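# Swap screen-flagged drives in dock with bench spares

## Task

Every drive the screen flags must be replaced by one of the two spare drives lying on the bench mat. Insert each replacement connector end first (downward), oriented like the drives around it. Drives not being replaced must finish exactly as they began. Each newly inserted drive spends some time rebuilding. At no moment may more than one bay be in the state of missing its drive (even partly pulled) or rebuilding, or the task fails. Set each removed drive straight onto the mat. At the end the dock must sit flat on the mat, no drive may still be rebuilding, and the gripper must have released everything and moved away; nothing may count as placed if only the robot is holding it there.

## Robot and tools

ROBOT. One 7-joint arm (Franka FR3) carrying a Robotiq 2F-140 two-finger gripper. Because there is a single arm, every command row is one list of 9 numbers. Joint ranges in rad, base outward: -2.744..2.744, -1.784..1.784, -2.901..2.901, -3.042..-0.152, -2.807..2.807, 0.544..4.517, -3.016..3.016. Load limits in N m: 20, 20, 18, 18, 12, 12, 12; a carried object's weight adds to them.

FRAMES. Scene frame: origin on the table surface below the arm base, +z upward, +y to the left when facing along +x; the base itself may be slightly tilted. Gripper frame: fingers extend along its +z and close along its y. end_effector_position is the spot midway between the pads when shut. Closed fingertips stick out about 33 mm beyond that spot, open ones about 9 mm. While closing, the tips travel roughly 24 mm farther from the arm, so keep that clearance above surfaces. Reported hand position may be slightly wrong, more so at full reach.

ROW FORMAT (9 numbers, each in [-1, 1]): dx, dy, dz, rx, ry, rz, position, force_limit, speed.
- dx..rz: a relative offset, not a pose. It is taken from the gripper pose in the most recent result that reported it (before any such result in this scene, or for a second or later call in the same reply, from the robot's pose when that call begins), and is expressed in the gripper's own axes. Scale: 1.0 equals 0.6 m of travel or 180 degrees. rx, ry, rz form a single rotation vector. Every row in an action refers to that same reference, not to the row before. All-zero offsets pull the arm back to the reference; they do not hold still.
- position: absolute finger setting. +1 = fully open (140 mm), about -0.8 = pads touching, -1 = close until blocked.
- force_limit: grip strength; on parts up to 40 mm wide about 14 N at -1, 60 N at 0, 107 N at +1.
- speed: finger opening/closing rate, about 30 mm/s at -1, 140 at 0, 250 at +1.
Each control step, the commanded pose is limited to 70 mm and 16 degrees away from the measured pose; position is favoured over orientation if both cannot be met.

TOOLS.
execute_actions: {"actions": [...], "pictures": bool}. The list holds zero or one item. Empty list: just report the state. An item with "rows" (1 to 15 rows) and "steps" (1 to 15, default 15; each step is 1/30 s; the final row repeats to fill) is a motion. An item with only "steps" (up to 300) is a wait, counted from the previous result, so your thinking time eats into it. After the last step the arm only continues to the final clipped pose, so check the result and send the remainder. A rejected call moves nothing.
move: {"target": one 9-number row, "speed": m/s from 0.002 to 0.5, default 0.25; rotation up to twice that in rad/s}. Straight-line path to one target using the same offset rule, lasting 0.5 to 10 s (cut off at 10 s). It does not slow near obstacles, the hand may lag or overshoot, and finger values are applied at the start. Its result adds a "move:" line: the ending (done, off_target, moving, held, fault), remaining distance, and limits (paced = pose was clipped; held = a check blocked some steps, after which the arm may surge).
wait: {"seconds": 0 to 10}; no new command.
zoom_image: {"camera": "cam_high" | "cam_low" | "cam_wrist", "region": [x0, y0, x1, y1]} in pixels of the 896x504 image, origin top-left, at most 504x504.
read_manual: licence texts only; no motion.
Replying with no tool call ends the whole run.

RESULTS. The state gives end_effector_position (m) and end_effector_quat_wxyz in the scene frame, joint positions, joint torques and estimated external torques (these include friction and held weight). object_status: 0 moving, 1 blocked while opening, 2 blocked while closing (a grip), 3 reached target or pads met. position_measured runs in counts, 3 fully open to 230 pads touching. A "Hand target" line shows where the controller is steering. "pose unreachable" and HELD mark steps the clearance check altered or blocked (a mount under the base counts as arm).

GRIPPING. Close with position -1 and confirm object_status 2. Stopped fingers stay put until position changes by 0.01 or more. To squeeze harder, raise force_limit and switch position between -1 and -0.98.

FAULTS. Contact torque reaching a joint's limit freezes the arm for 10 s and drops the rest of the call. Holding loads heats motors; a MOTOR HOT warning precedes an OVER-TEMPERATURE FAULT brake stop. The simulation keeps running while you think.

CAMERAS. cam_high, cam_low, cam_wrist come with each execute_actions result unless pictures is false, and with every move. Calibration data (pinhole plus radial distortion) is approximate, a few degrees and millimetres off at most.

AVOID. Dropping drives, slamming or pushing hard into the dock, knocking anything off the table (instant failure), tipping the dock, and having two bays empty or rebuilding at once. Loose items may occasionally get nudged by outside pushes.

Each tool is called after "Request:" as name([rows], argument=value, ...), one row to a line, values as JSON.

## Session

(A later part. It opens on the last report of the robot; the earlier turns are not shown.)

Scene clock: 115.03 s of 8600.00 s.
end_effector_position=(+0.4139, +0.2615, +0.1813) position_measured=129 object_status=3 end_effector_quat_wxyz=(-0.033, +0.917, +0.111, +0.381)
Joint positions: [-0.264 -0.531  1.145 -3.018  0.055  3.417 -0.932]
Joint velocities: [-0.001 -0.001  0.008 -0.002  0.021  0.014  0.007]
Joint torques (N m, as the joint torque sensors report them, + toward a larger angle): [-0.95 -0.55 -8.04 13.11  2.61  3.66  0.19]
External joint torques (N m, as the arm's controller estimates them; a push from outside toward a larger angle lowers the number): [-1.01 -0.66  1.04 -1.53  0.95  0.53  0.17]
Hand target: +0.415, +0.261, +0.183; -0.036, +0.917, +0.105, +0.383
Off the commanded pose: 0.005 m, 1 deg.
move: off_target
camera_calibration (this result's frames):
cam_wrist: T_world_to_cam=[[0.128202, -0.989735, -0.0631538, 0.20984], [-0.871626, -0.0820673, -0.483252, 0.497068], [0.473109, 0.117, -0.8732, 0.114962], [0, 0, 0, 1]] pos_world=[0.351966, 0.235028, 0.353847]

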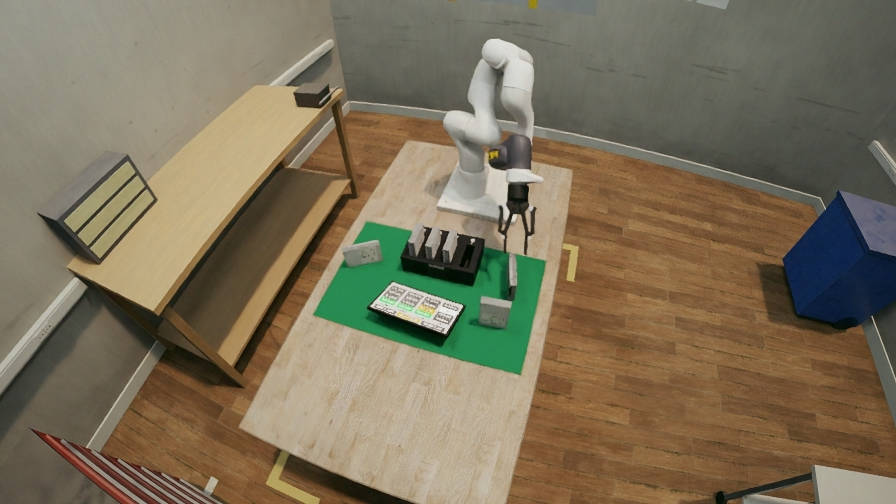

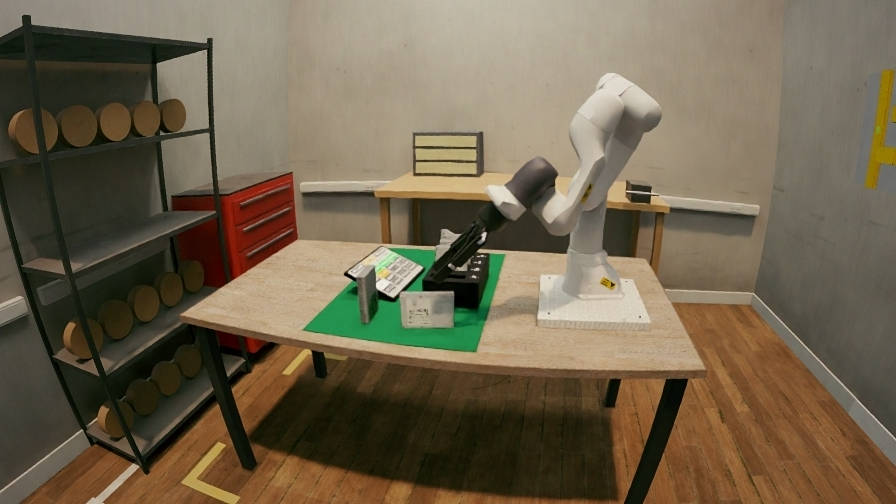

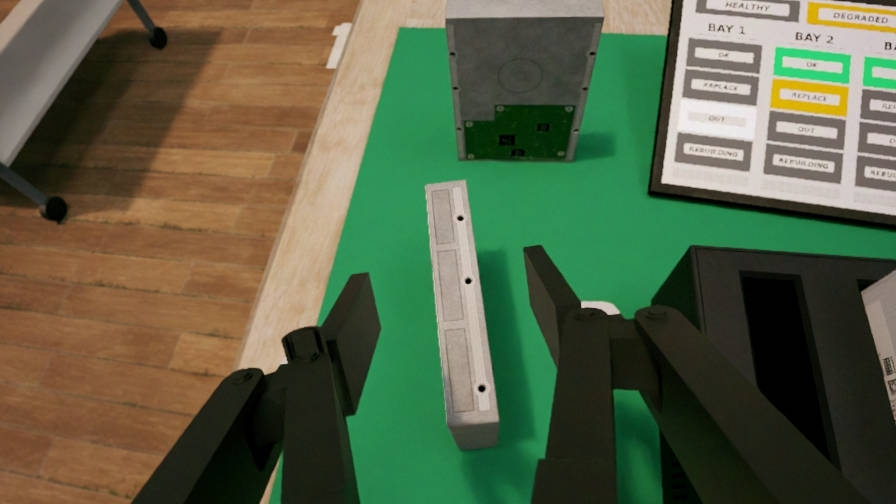

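Request:
move(target=[-0.1235,0,0.1235,0.01,0,0,0,0.2,-0.5], speed=0.06)

Request:
zoom_image(camera="cam_low", region=[380, 230, 540, 350])

Scene clock: 124.60 s of 8600.00 s.
end_effector_position=(+0.4156, +0.2571, +0.0790) position_measured=129 object_status=3 end_effector_quat_wxyz=(-0.041, +0.915, +0.123, +0.382)
Joint positions: [-1.163 -0.608  2.064 -2.962  0.066  3.854 -0.798]
Joint velocities: [-0.006  0.     0.007  0.001  0.008  0.017  0.006]
Joint torques (N m, as the joint torque sensors report them, + toward a larger angle): [-1.56 17.   -8.46  5.75  2.68  3.6   0.19]
External joint torques (N m, as the arm's controller estimates them; a push from outside toward a larger angle lowers the number): [-1.7  -0.22  1.74  0.13  0.96  0.6   0.17]
Hand target: +0.417, +0.259, +0.081; -0.045, +0.914, +0.118, +0.384
Off the commanded pose: 0.003 m, 1 deg.
move: done
camera_calibration (this result's frames):
cam_wrist: T_world_to_cam=[[0.156263, -0.98523, -0.0700336, 0.186554], [-0.867504, -0.102998, -0.486651, 0.452739], [0.47225, 0.1368, -0.870785, 0.020417], [0, 0, 0, 1]] pos_world=[0.353959, 0.227636, 0.25117]

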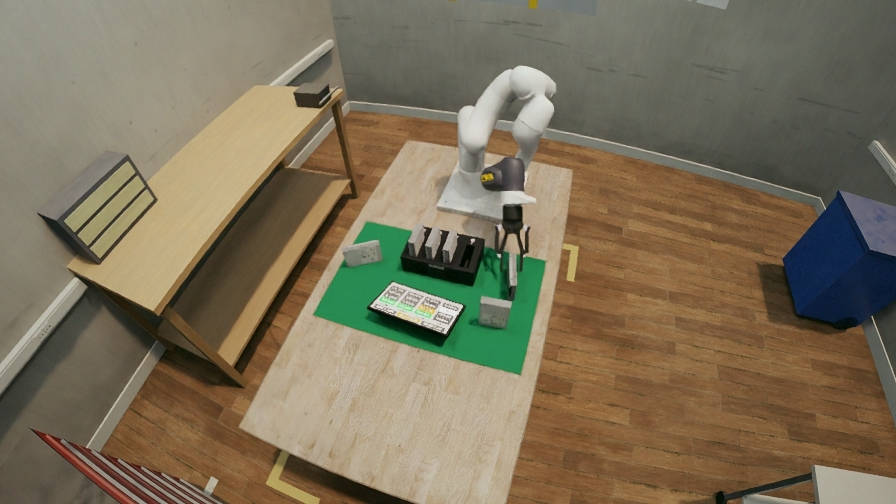

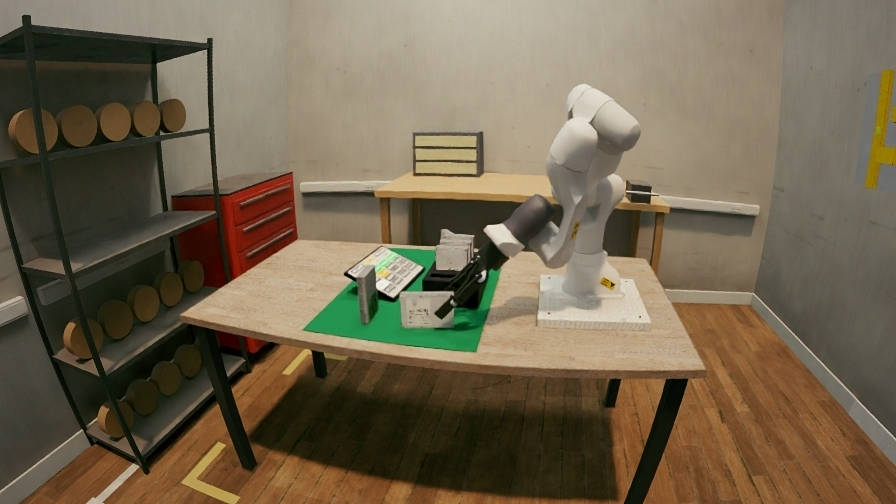

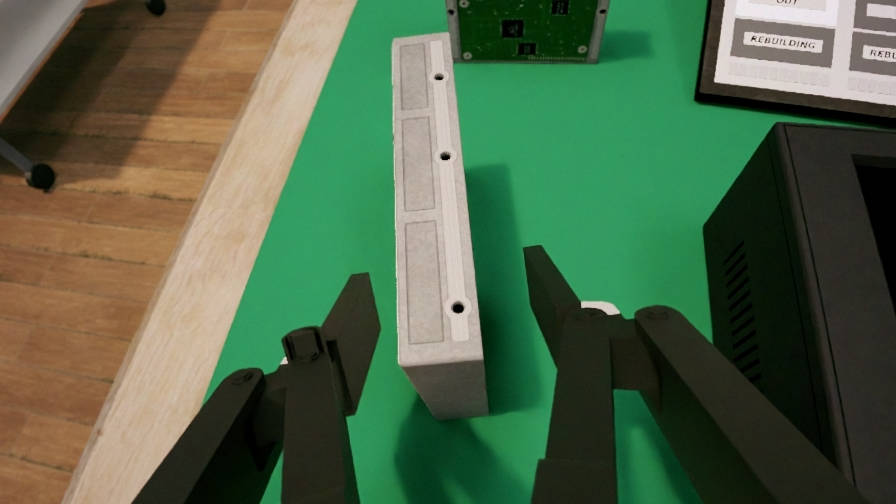

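Region (380, 230, 540, 350) of cam_low's 896x504 image, scaled by 3.150, with more detail than that image has; it fills the top 378 rows of this view, and the rest is white.

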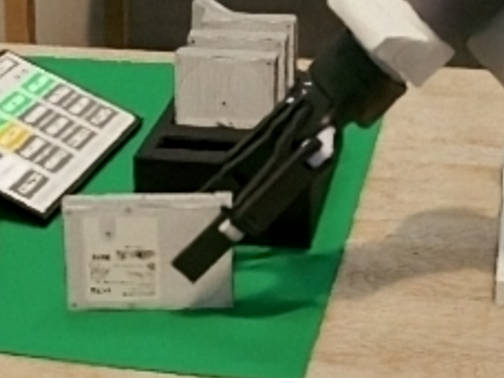

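Request:
move(target=[0,-0.008,0,0.002,0,0.005,0,0.2,-0.5], speed=0.02)

Request:
move(target=[0,0,0,0,0,0,-1,0.8,-0.7])

Request:
move(target=[0.2,0,-0.16,0,-0.1,0,-1,0.8,-0.7], speed=0.08)

Scene clock: 130.07 s of 8600.00 s.
end_effector_position=(+0.4147, +0.2613, +0.0795) position_measured=129 object_status=3 end_effector_quat_wxyz=(-0.046, +0.915, +0.121, +0.382)
Joint positions: [-1.164 -0.604  2.071 -2.959  0.072  3.856 -0.795]
Joint velocities: [ 0.001  0.002  0.005  0.002  0.007 -0.001  0.002]
Joint torques (N m, as the joint torque sensors report them, + toward a larger angle): [ 0.48 19.07 -9.1   4.96  2.6   2.36  0.09]
External joint torques (N m, as the arm's controller estimates them; a push from outside toward a larger angle lowers the number): [ 0.42  1.8   1.07 -0.71  0.88 -0.65  0.07]
Hand target: +0.414, +0.262, +0.079; -0.047, +0.916, +0.117, +0.381
Off the commanded pose: 0.001 m, 1 deg.
move: done
camera_calibration (this result's frames):
cam_wrist: T_world_to_cam=[[0.157026, -0.984361, -0.0798487, 0.19109], [-0.867738, -0.0989117, -0.48708, 0.45172], [0.471564, 0.145772, -0.8697, 0.0185751], [0, 0, 0, 1]] pos_world=[0.35321, 0.230075, 0.251437]

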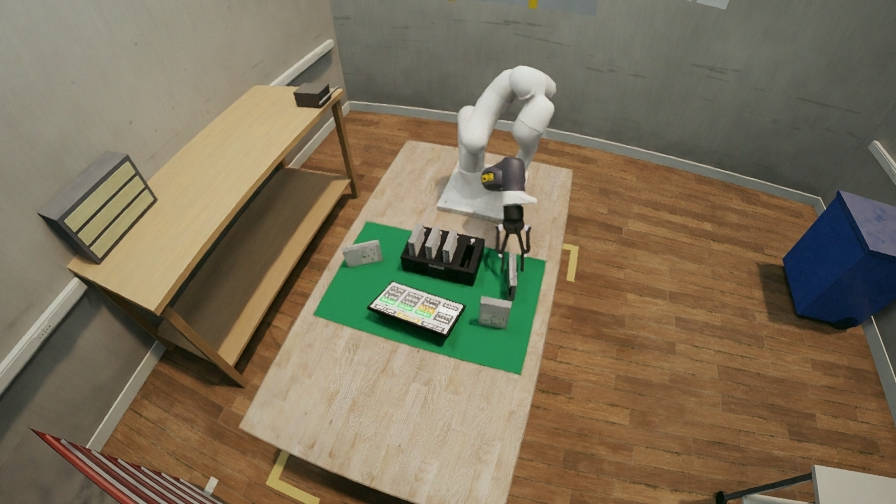

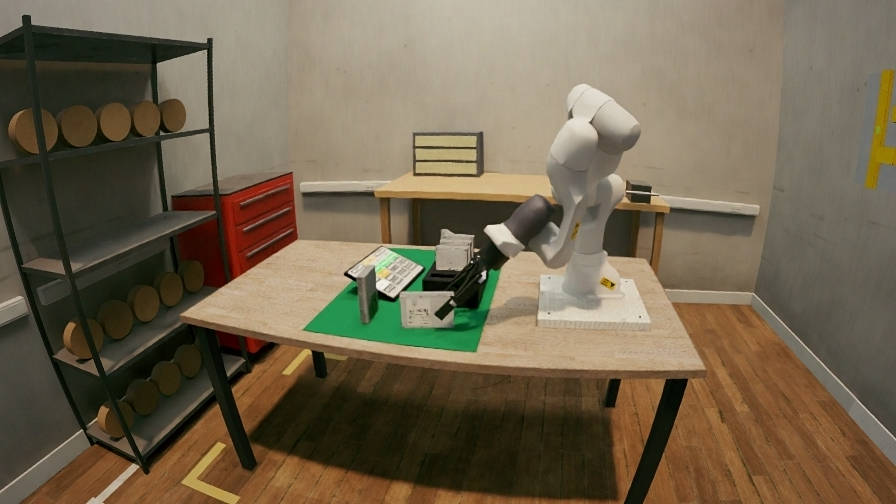

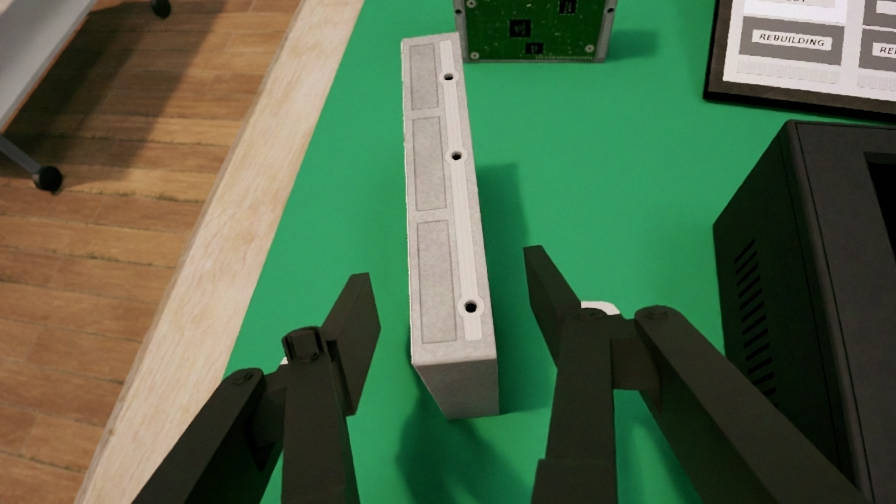

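Scene clock: 130.93 s of 8600.00 s.
end_effector_position=(+0.4148, +0.2608, +0.0794) position_measured=196 object_status=0 end_effector_quat_wxyz=(-0.046, +0.915, +0.121, +0.382)
Joint positions: [-1.164 -0.604  2.071 -2.959  0.072  3.856 -0.795]
Joint velocities: [-0.001  0.001 -0.002  0.001  0.     0.     0.001]
Joint torques (N m, as the joint torque sensors report them, + toward a larger angle): [ -0.29  17.49 -11.39   5.1    1.61   3.09  -0.19]
External joint torques (N m, as the arm's controller estimates them; a push from outside toward a larger angle lowers the number): [-0.27  0.21 -1.14 -0.56 -0.13  0.08 -0.21]
Hand target: +0.415, +0.261, +0.080; -0.046, +0.915, +0.121, +0.382
Off the commanded pose: 0.001 m, 0 deg.
move: done
camera_calibration (this result's frames):
cam_wrist: T_world_to_cam=[[0.156201, -0.984526, -0.0794289, 0.190925], [-0.867921, -0.0984229, -0.486854, 0.451559], [0.471503, 0.144985, -0.869864, 0.0187783], [0, 0, 0, 1]] pos_world=[0.353241, 0.229692, 0.251343]

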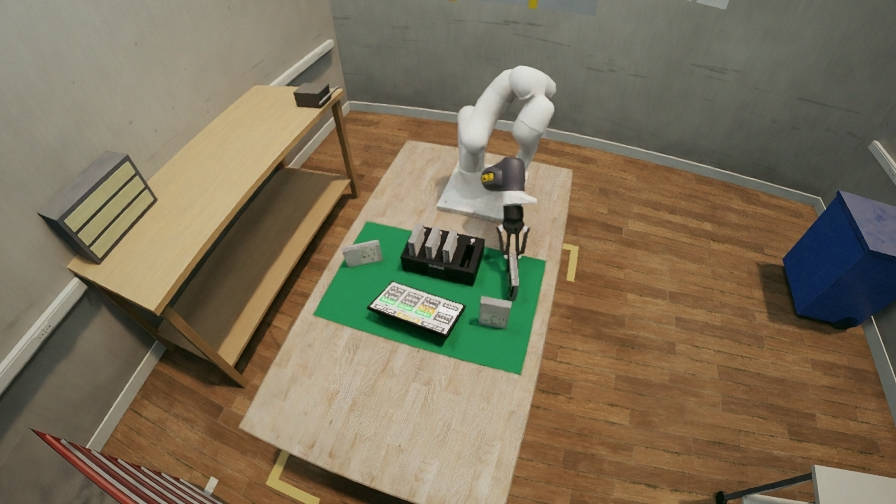

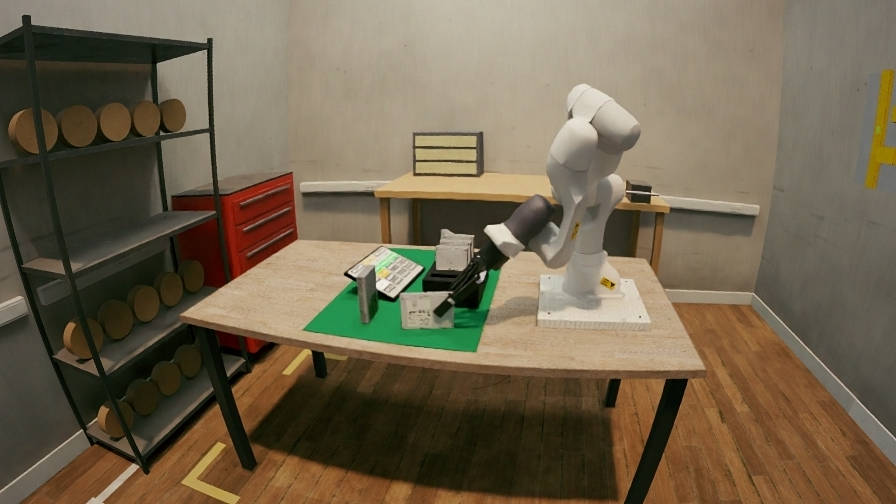

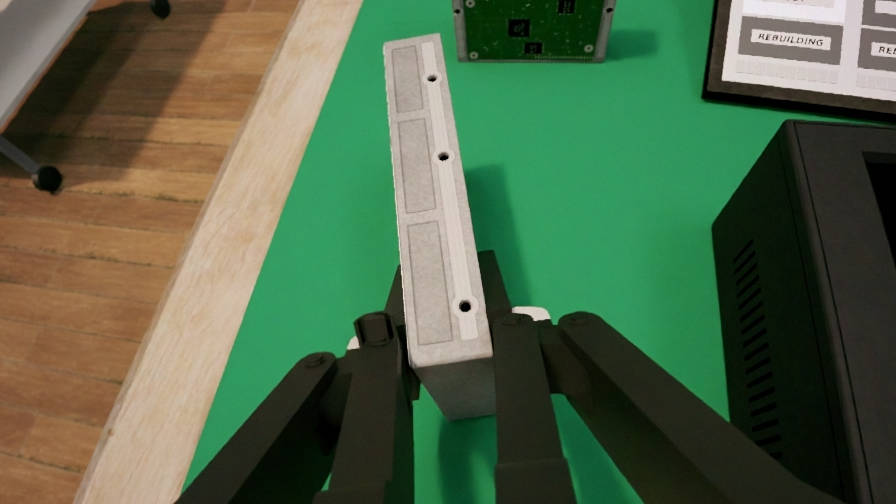

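Scene clock: 133.57 s of 8600.00 s.
end_effector_position=(+0.4254, +0.2648, +0.2182) position_measured=196 object_status=2 end_effector_quat_wxyz=(-0.028, +0.968, +0.119, +0.219)
Joint positions: [ 0.265 -0.404  0.413 -2.73  -0.017  2.772 -1.164]
Joint velocities: [ 0.004 -0.002 -0.006  0.002 -0.002 -0.014 -0.018]
Joint torques (N m, as the joint torque sensors report them, + toward a larger angle): [ -0.01 -17.81  -6.62  25.01  -0.2    3.99  -0.73]
External joint torques (N m, as the arm's controller estimates them; a push from outside toward a larger angle lowers the number): [-0.06 -3.6  -2.5   2.87 -1.05  0.73 -0.74]
Hand target: +0.429, +0.267, +0.224; -0.029, +0.966, +0.127, +0.225
Off the commanded pose: 0.015 m, 2 deg.
move: off_target
camera_calibration (this result's frames):
cam_wrist: T_world_to_cam=[[0.119938, -0.991448, -0.0514427, 0.215337], [-0.980376, -0.110114, -0.163519, 0.509084], [0.156456, 0.0700453, -0.985198, 0.312918], [0, 0, 0, 1]] pos_world=[0.424308, 0.247634, 0.402609]

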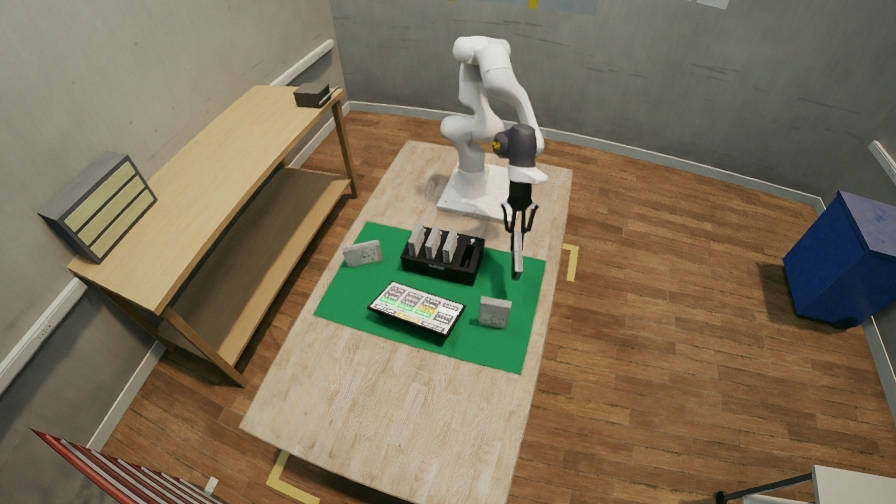

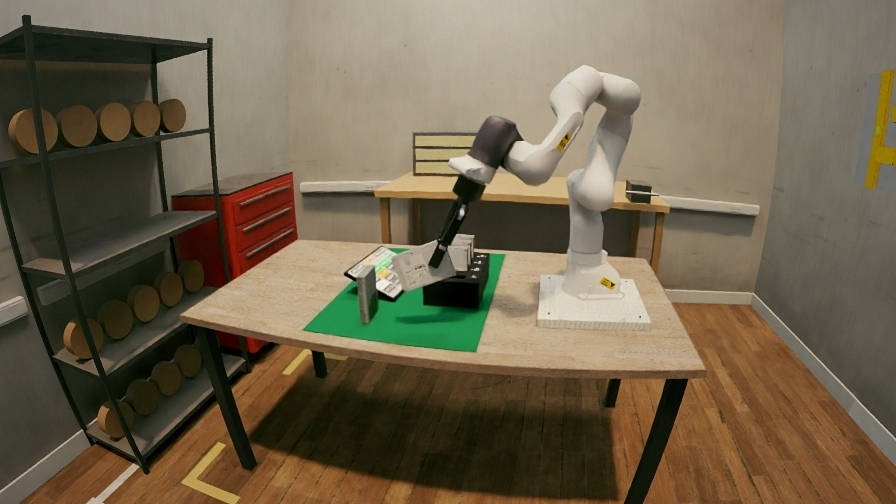

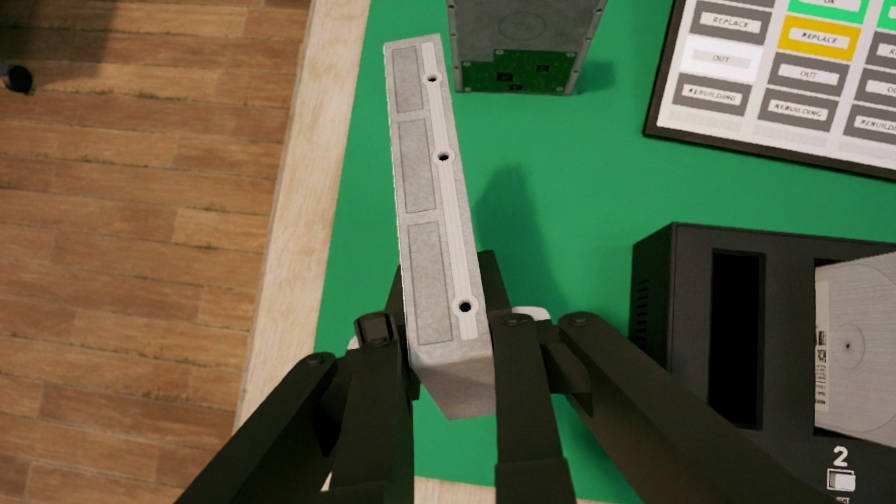

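Request:
move(target=[0.0143,0.287,-0.077,0.0126,-0.3879,0.0784,-1,0.8,-0.7], speed=0.15)

Request:
zoom_image(camera="cam_low", region=[380, 190, 540, 310])

Scene clock: 145.27 s of 8600.00 s.
end_effector_position=(+0.4576, +0.0990, +0.2576) position_measured=196 object_status=2 end_effector_quat_wxyz=(-0.001, +0.926, +0.007, -0.376)
Joint positions: [ 0.152  0.536  0.045 -1.358  0.09   1.132 -1.423]
Joint velocities: [-0.001 -0.     0.     0.    -0.    -0.012  0.   ]
Joint torques (N m, as the joint torque sensors report them, + toward a larger angle): [ -1.28 -50.43   1.    23.2    0.94  -1.62  -0.35]
External joint torques (N m, as the arm's controller estimates them; a push from outside toward a larger angle lowers the number): [-1.34 -4.08 -0.35  1.11 -0.23 -1.76 -0.33]
Hand target: +0.456, +0.098, +0.262; -0.001, +0.925, +0.008, -0.379
Off the commanded pose: 0.007 m, 1 deg.
move: off_target
camera_calibration (this result's frames):
cam_wrist: T_world_to_cam=[[-0.0782567, -0.992559, 0.093284, 0.102662], [-0.494858, 0.119904, 0.860662, 0.0201738], [-0.865443, 0.0211902, -0.500559, 0.705945], [0, 0, 0, 1]] pos_world=[0.628972, 0.0845203, 0.326427]

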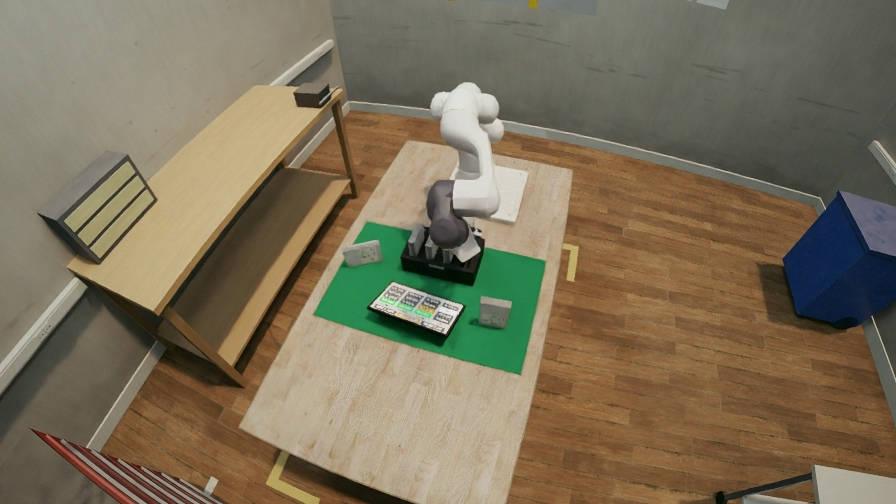

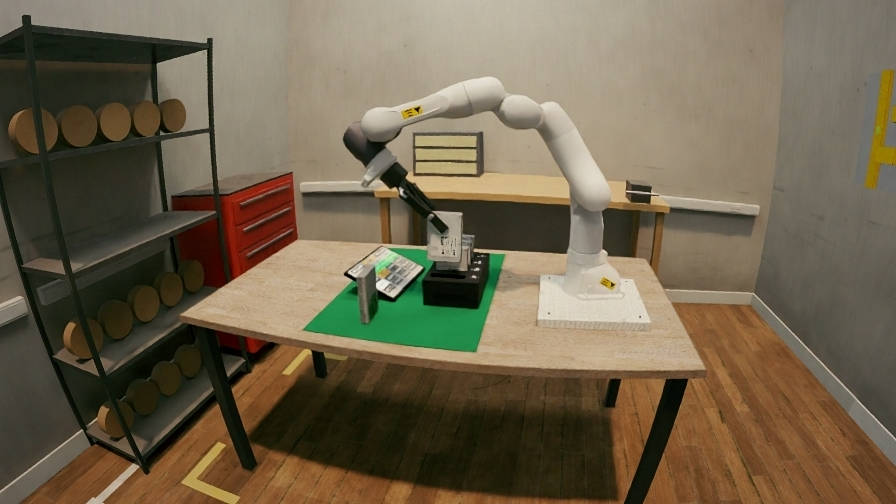

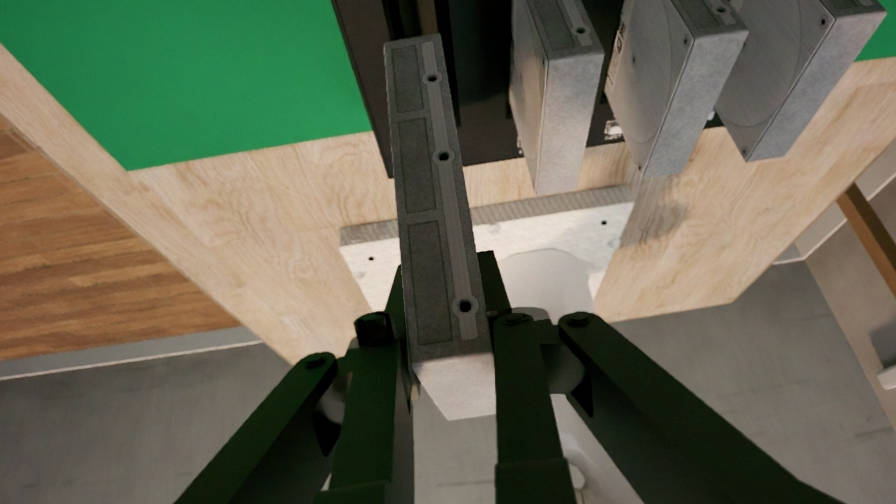

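Region (380, 190, 540, 310) of cam_low's 896x504 image, scaled by 3.150, with more detail than that image has; it fills the top 378 rows of this view, and the rest is white.

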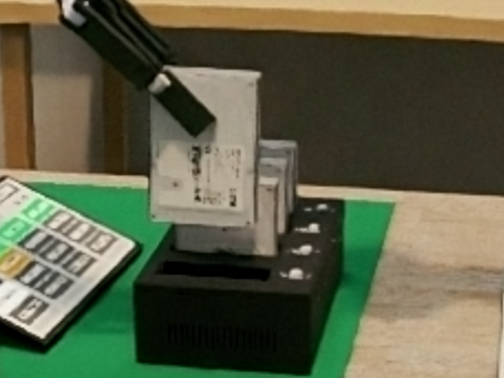

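Request:
move(target=[0.029,0.01,0.042,0,-0.008,0,-1,0.8,-0.7], speed=0.03)

Request:
zoom_image(camera="cam_low", region=[400, 210, 500, 300])

Request:
zoom_image(camera="cam_wrist", region=[320, 0, 560, 200])

Scene clock: 151.17 s of 8600.00 s.
end_effector_position=(+0.4518, +0.0943, +0.2252) position_measured=196 object_status=2 end_effector_quat_wxyz=(-0.001, +0.921, +0.003, -0.389)
Joint positions: [ 0.144  0.564  0.045 -1.408  0.086  1.181 -1.429]
Joint velocities: [ 0.    -0.     0.001  0.    -0.001  0.01  -0.005]
Joint torques (N m, as the joint torque sensors report them, + toward a larger angle): [ -2.06 -51.12   1.06  21.01   0.33  -0.49  -0.69]
External joint torques (N m, as the arm's controller estimates them; a push from outside toward a larger angle lowers the number): [-2.3  -4.3  -0.49 -0.83 -0.81 -0.52 -0.67]
Hand target: +0.452, +0.092, +0.227; -0.001, +0.922, +0.006, -0.388
Off the commanded pose: 0.003 m, 0 deg.
move: done
camera_calibration (this result's frames):
cam_wrist: T_world_to_cam=[[-0.0810973, -0.991732, 0.0994491, 0.100389], [-0.46946, 0.126024, 0.873914, 0.0306398], [-0.879221, 0.0241847, -0.475799, 0.685192], [0, 0, 0, 1]] pos_world=[0.624961, 0.0791268, 0.289254]

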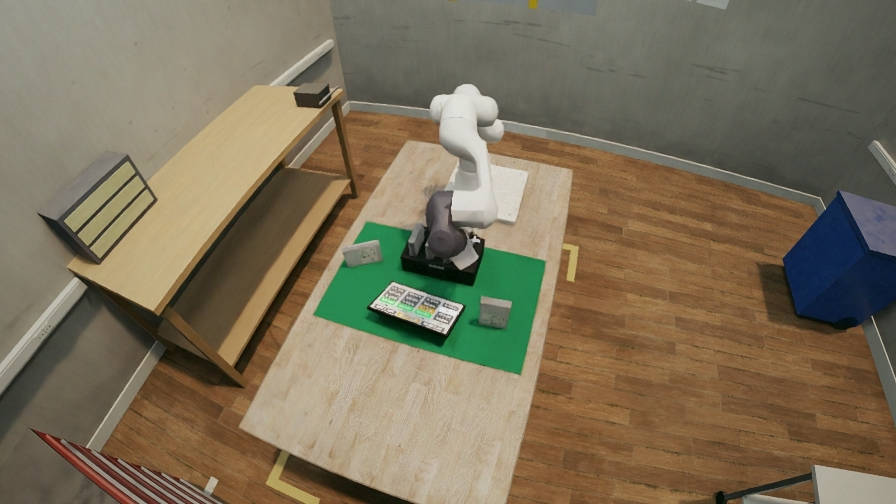

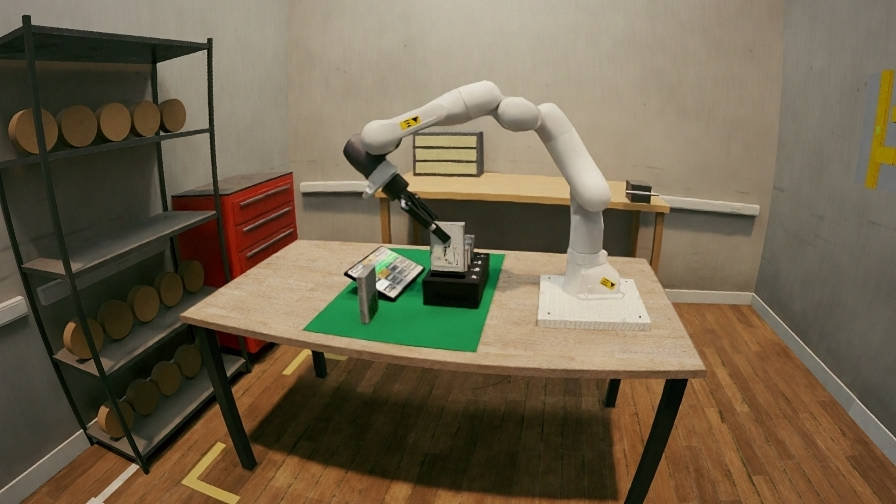

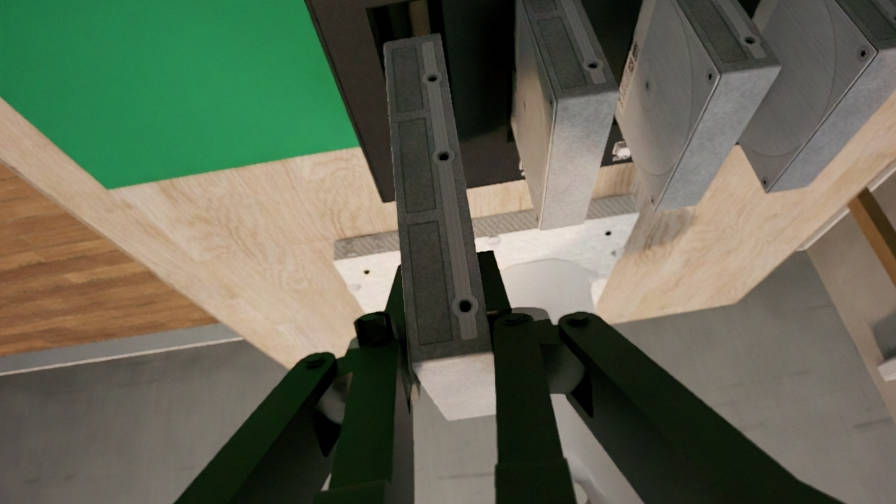

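Region (400, 210, 500, 300) of cam_low's 896x504 image, scaled by 5.040, with more detail than that image has; it fills the top 454 rows of this view, and the rest is white.

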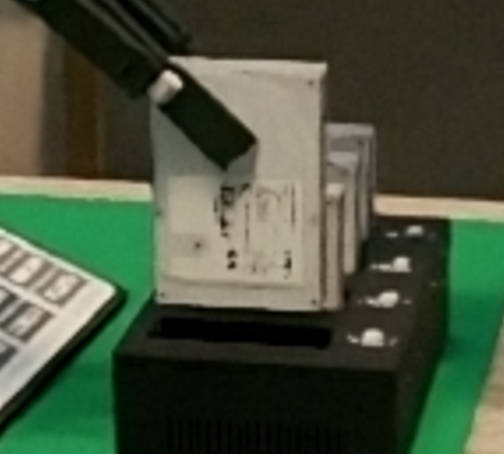

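Region (320, 0, 560, 200) of cam_wrist's 896x504 image, scaled by 2.100, with more detail than that image has.

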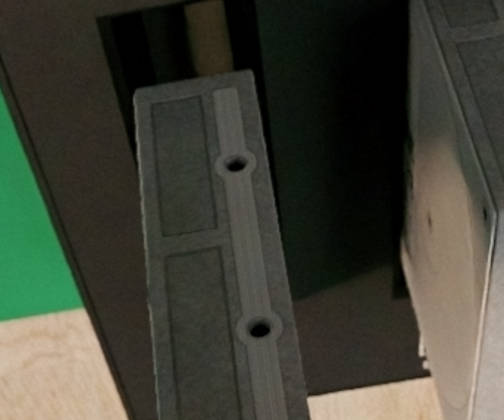

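Request:
move(target=[0.036,-0.003,0.035,0,0,0,-1,0.8,-0.7], speed=0.015)

Request:
zoom_image(camera="cam_low", region=[400, 210, 500, 300])

Scene clock: 157.67 s of 8600.00 s.
end_effector_position=(+0.4515, +0.0951, +0.1931) position_measured=196 object_status=2 end_effector_quat_wxyz=(-0.001, +0.921, +0.001, -0.391)
Joint positions: [ 0.144  0.593  0.045 -1.447  0.086  1.245 -1.43 ]
Joint velocities: [-0.     0.001 -0.001 -0.002  0.002  0.009  0.   ]
Joint torques (N m, as the joint torque sensors report them, + toward a larger angle): [  0.13 -50.97   3.23  20.68   0.52  -0.39  -0.42]
External joint torques (N m, as the arm's controller estimates them; a push from outside toward a larger angle lowers the number): [ 0.05 -3.87  1.74 -0.79 -0.57 -0.4  -0.4 ]
Hand target: +0.452, +0.096, +0.195; -0.000, +0.921, +0.003, -0.389
Off the commanded pose: 0.002 m, 0 deg.
move: done
camera_calibration (this result's frames):
cam_wrist: T_world_to_cam=[[-0.0856125, -0.991242, 0.100549, 0.106076], [-0.466613, 0.129058, 0.874995, 0.0566609], [-0.880308, 0.0279929, -0.473576, 0.66928], [0, 0, 0, 1]] pos_world=[0.624693, 0.0790992, 0.256711]

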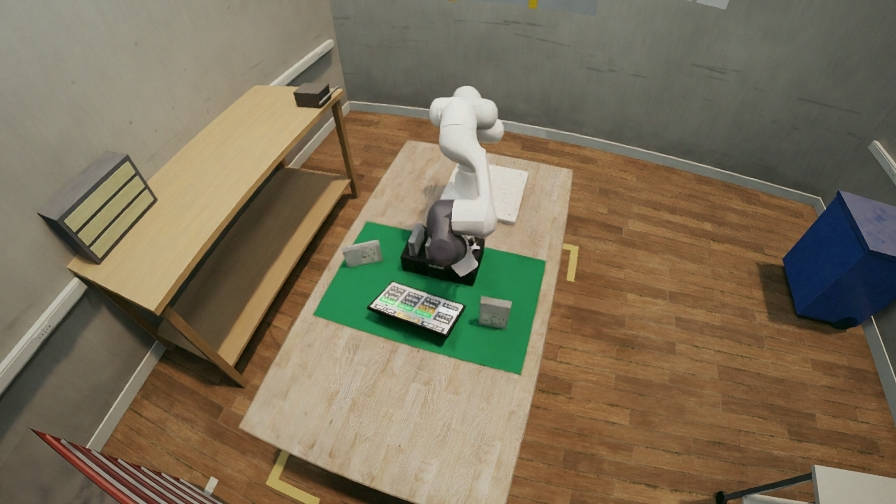

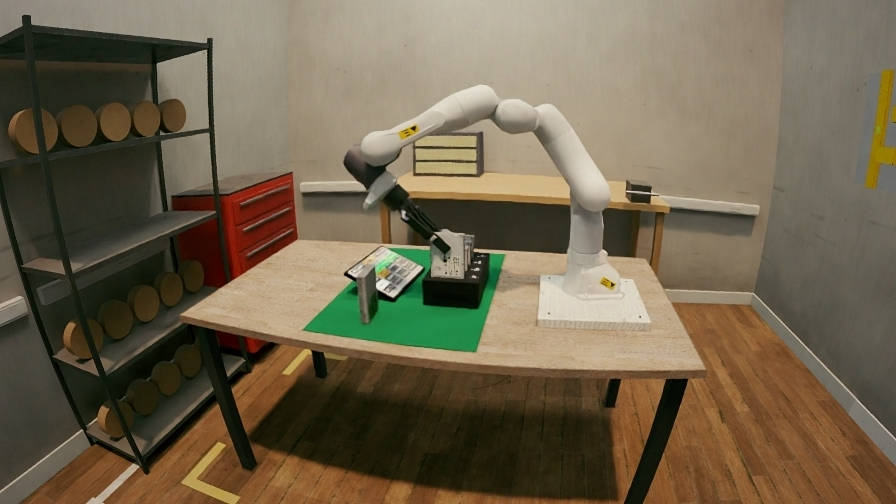

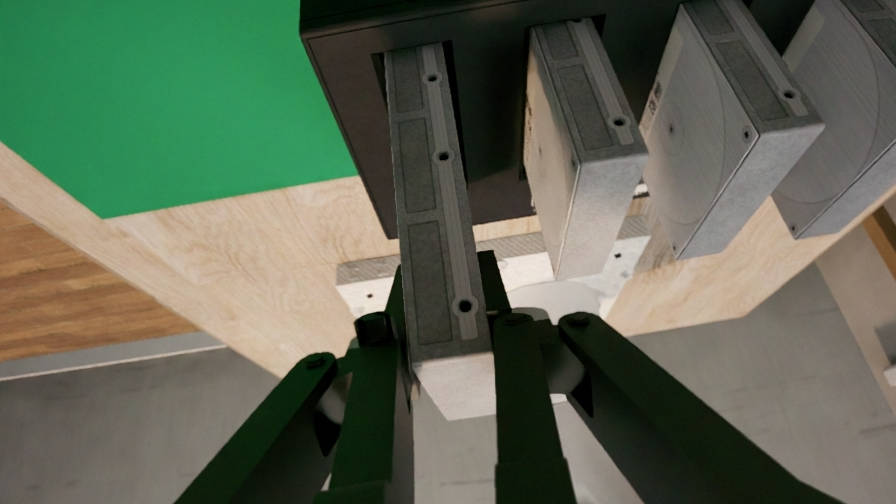

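Region (400, 210, 500, 300) of cam_low's 896x504 image, scaled by 5.040, with more detail than that image has; it fills the top 454 rows of this view, and the rest is white.

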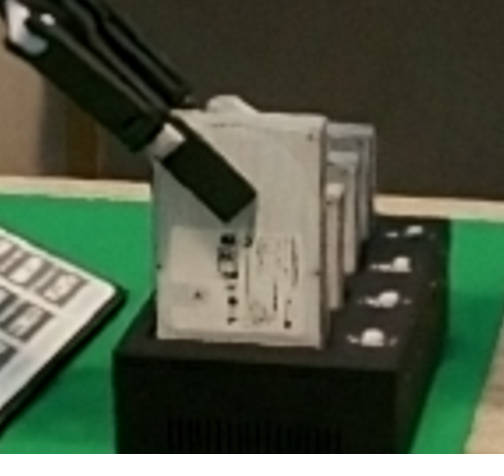

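In. About 58 mm remaining.

Request:
move(target=[0.066,0,0.0636,0,0.001,0,-1,0.8,-0.7], speed=0.015)

Request:
zoom_image(camera="cam_low", region=[340, 210, 500, 310])

Scene clock: 164.60 s of 8600.00 s.
end_effector_position=(+0.4506, +0.0951, +0.1427) position_measured=196 object_status=2 end_effector_quat_wxyz=(-0.001, +0.921, -0.003, -0.390)
Joint positions: [ 0.144  0.645  0.045 -1.494  0.083  1.345 -1.432]
Joint velocities: [-0.    -0.     0.001 -0.001 -0.     0.001 -0.   ]
Joint torques (N m, as the joint torque sensors report them, + toward a larger angle): [ -0.44 -47.58   1.88  18.06   0.19   1.51  -0.69]
External joint torques (N m, as the arm's controller estimates them; a push from outside toward a larger angle lowers the number): [-0.57  0.37  0.23 -2.98 -0.83  1.49 -0.67]
Hand target: +0.451, +0.094, +0.138; -0.001, +0.921, +0.000, -0.389
Off the commanded pose: 0.005 m, 0 deg.
move: off_target
camera_calibration (this result's frames):
cam_wrist: T_world_to_cam=[[-0.0915718, -0.990334, 0.104178, 0.113222], [-0.466156, 0.135078, 0.87433, 0.0996871], [-0.879951, 0.0315009, -0.474019, 0.644261], [0, 0, 0, 1]] pos_world=[0.623756, 0.0783673, 0.206438]

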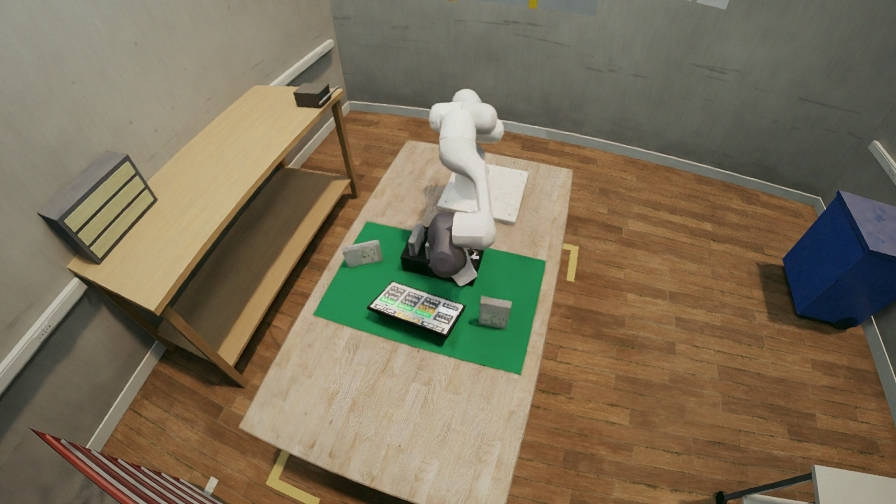

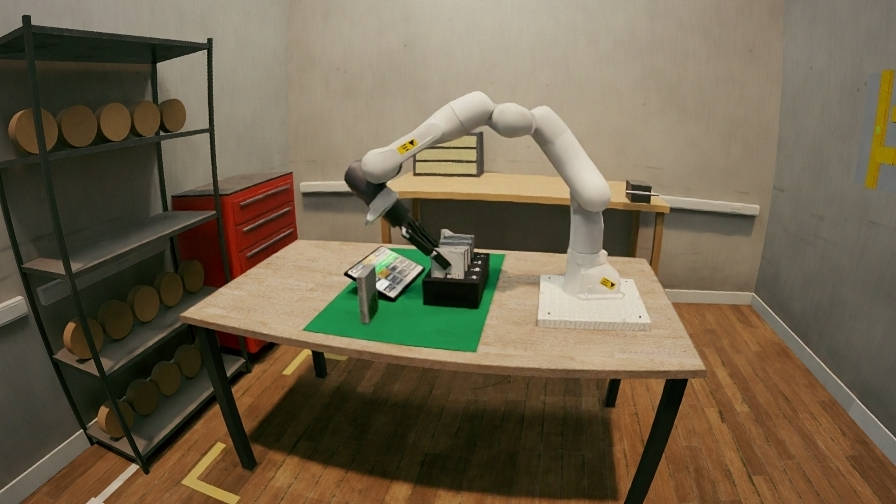

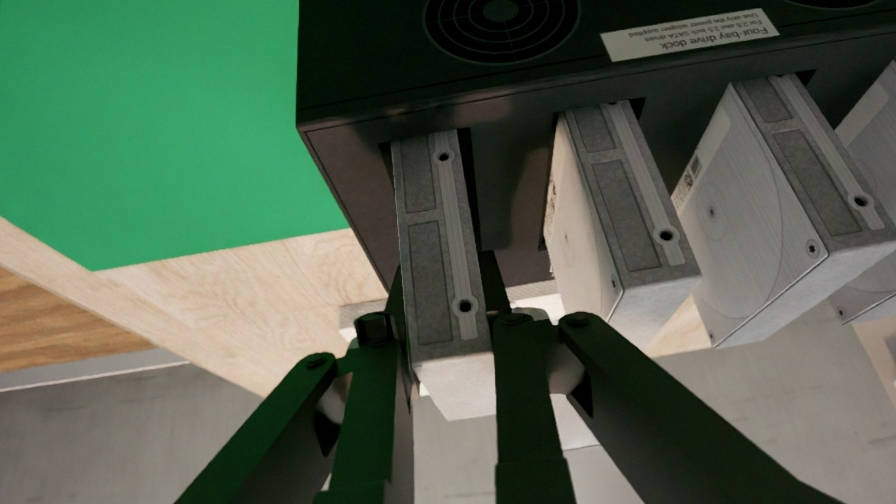

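Region (340, 210, 500, 310) of cam_low's 896x504 image, scaled by 3.150, with more detail than that image has; it fills the top 315 rows of this view, and the rest is white.

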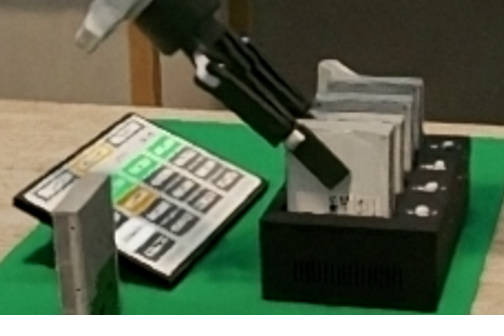

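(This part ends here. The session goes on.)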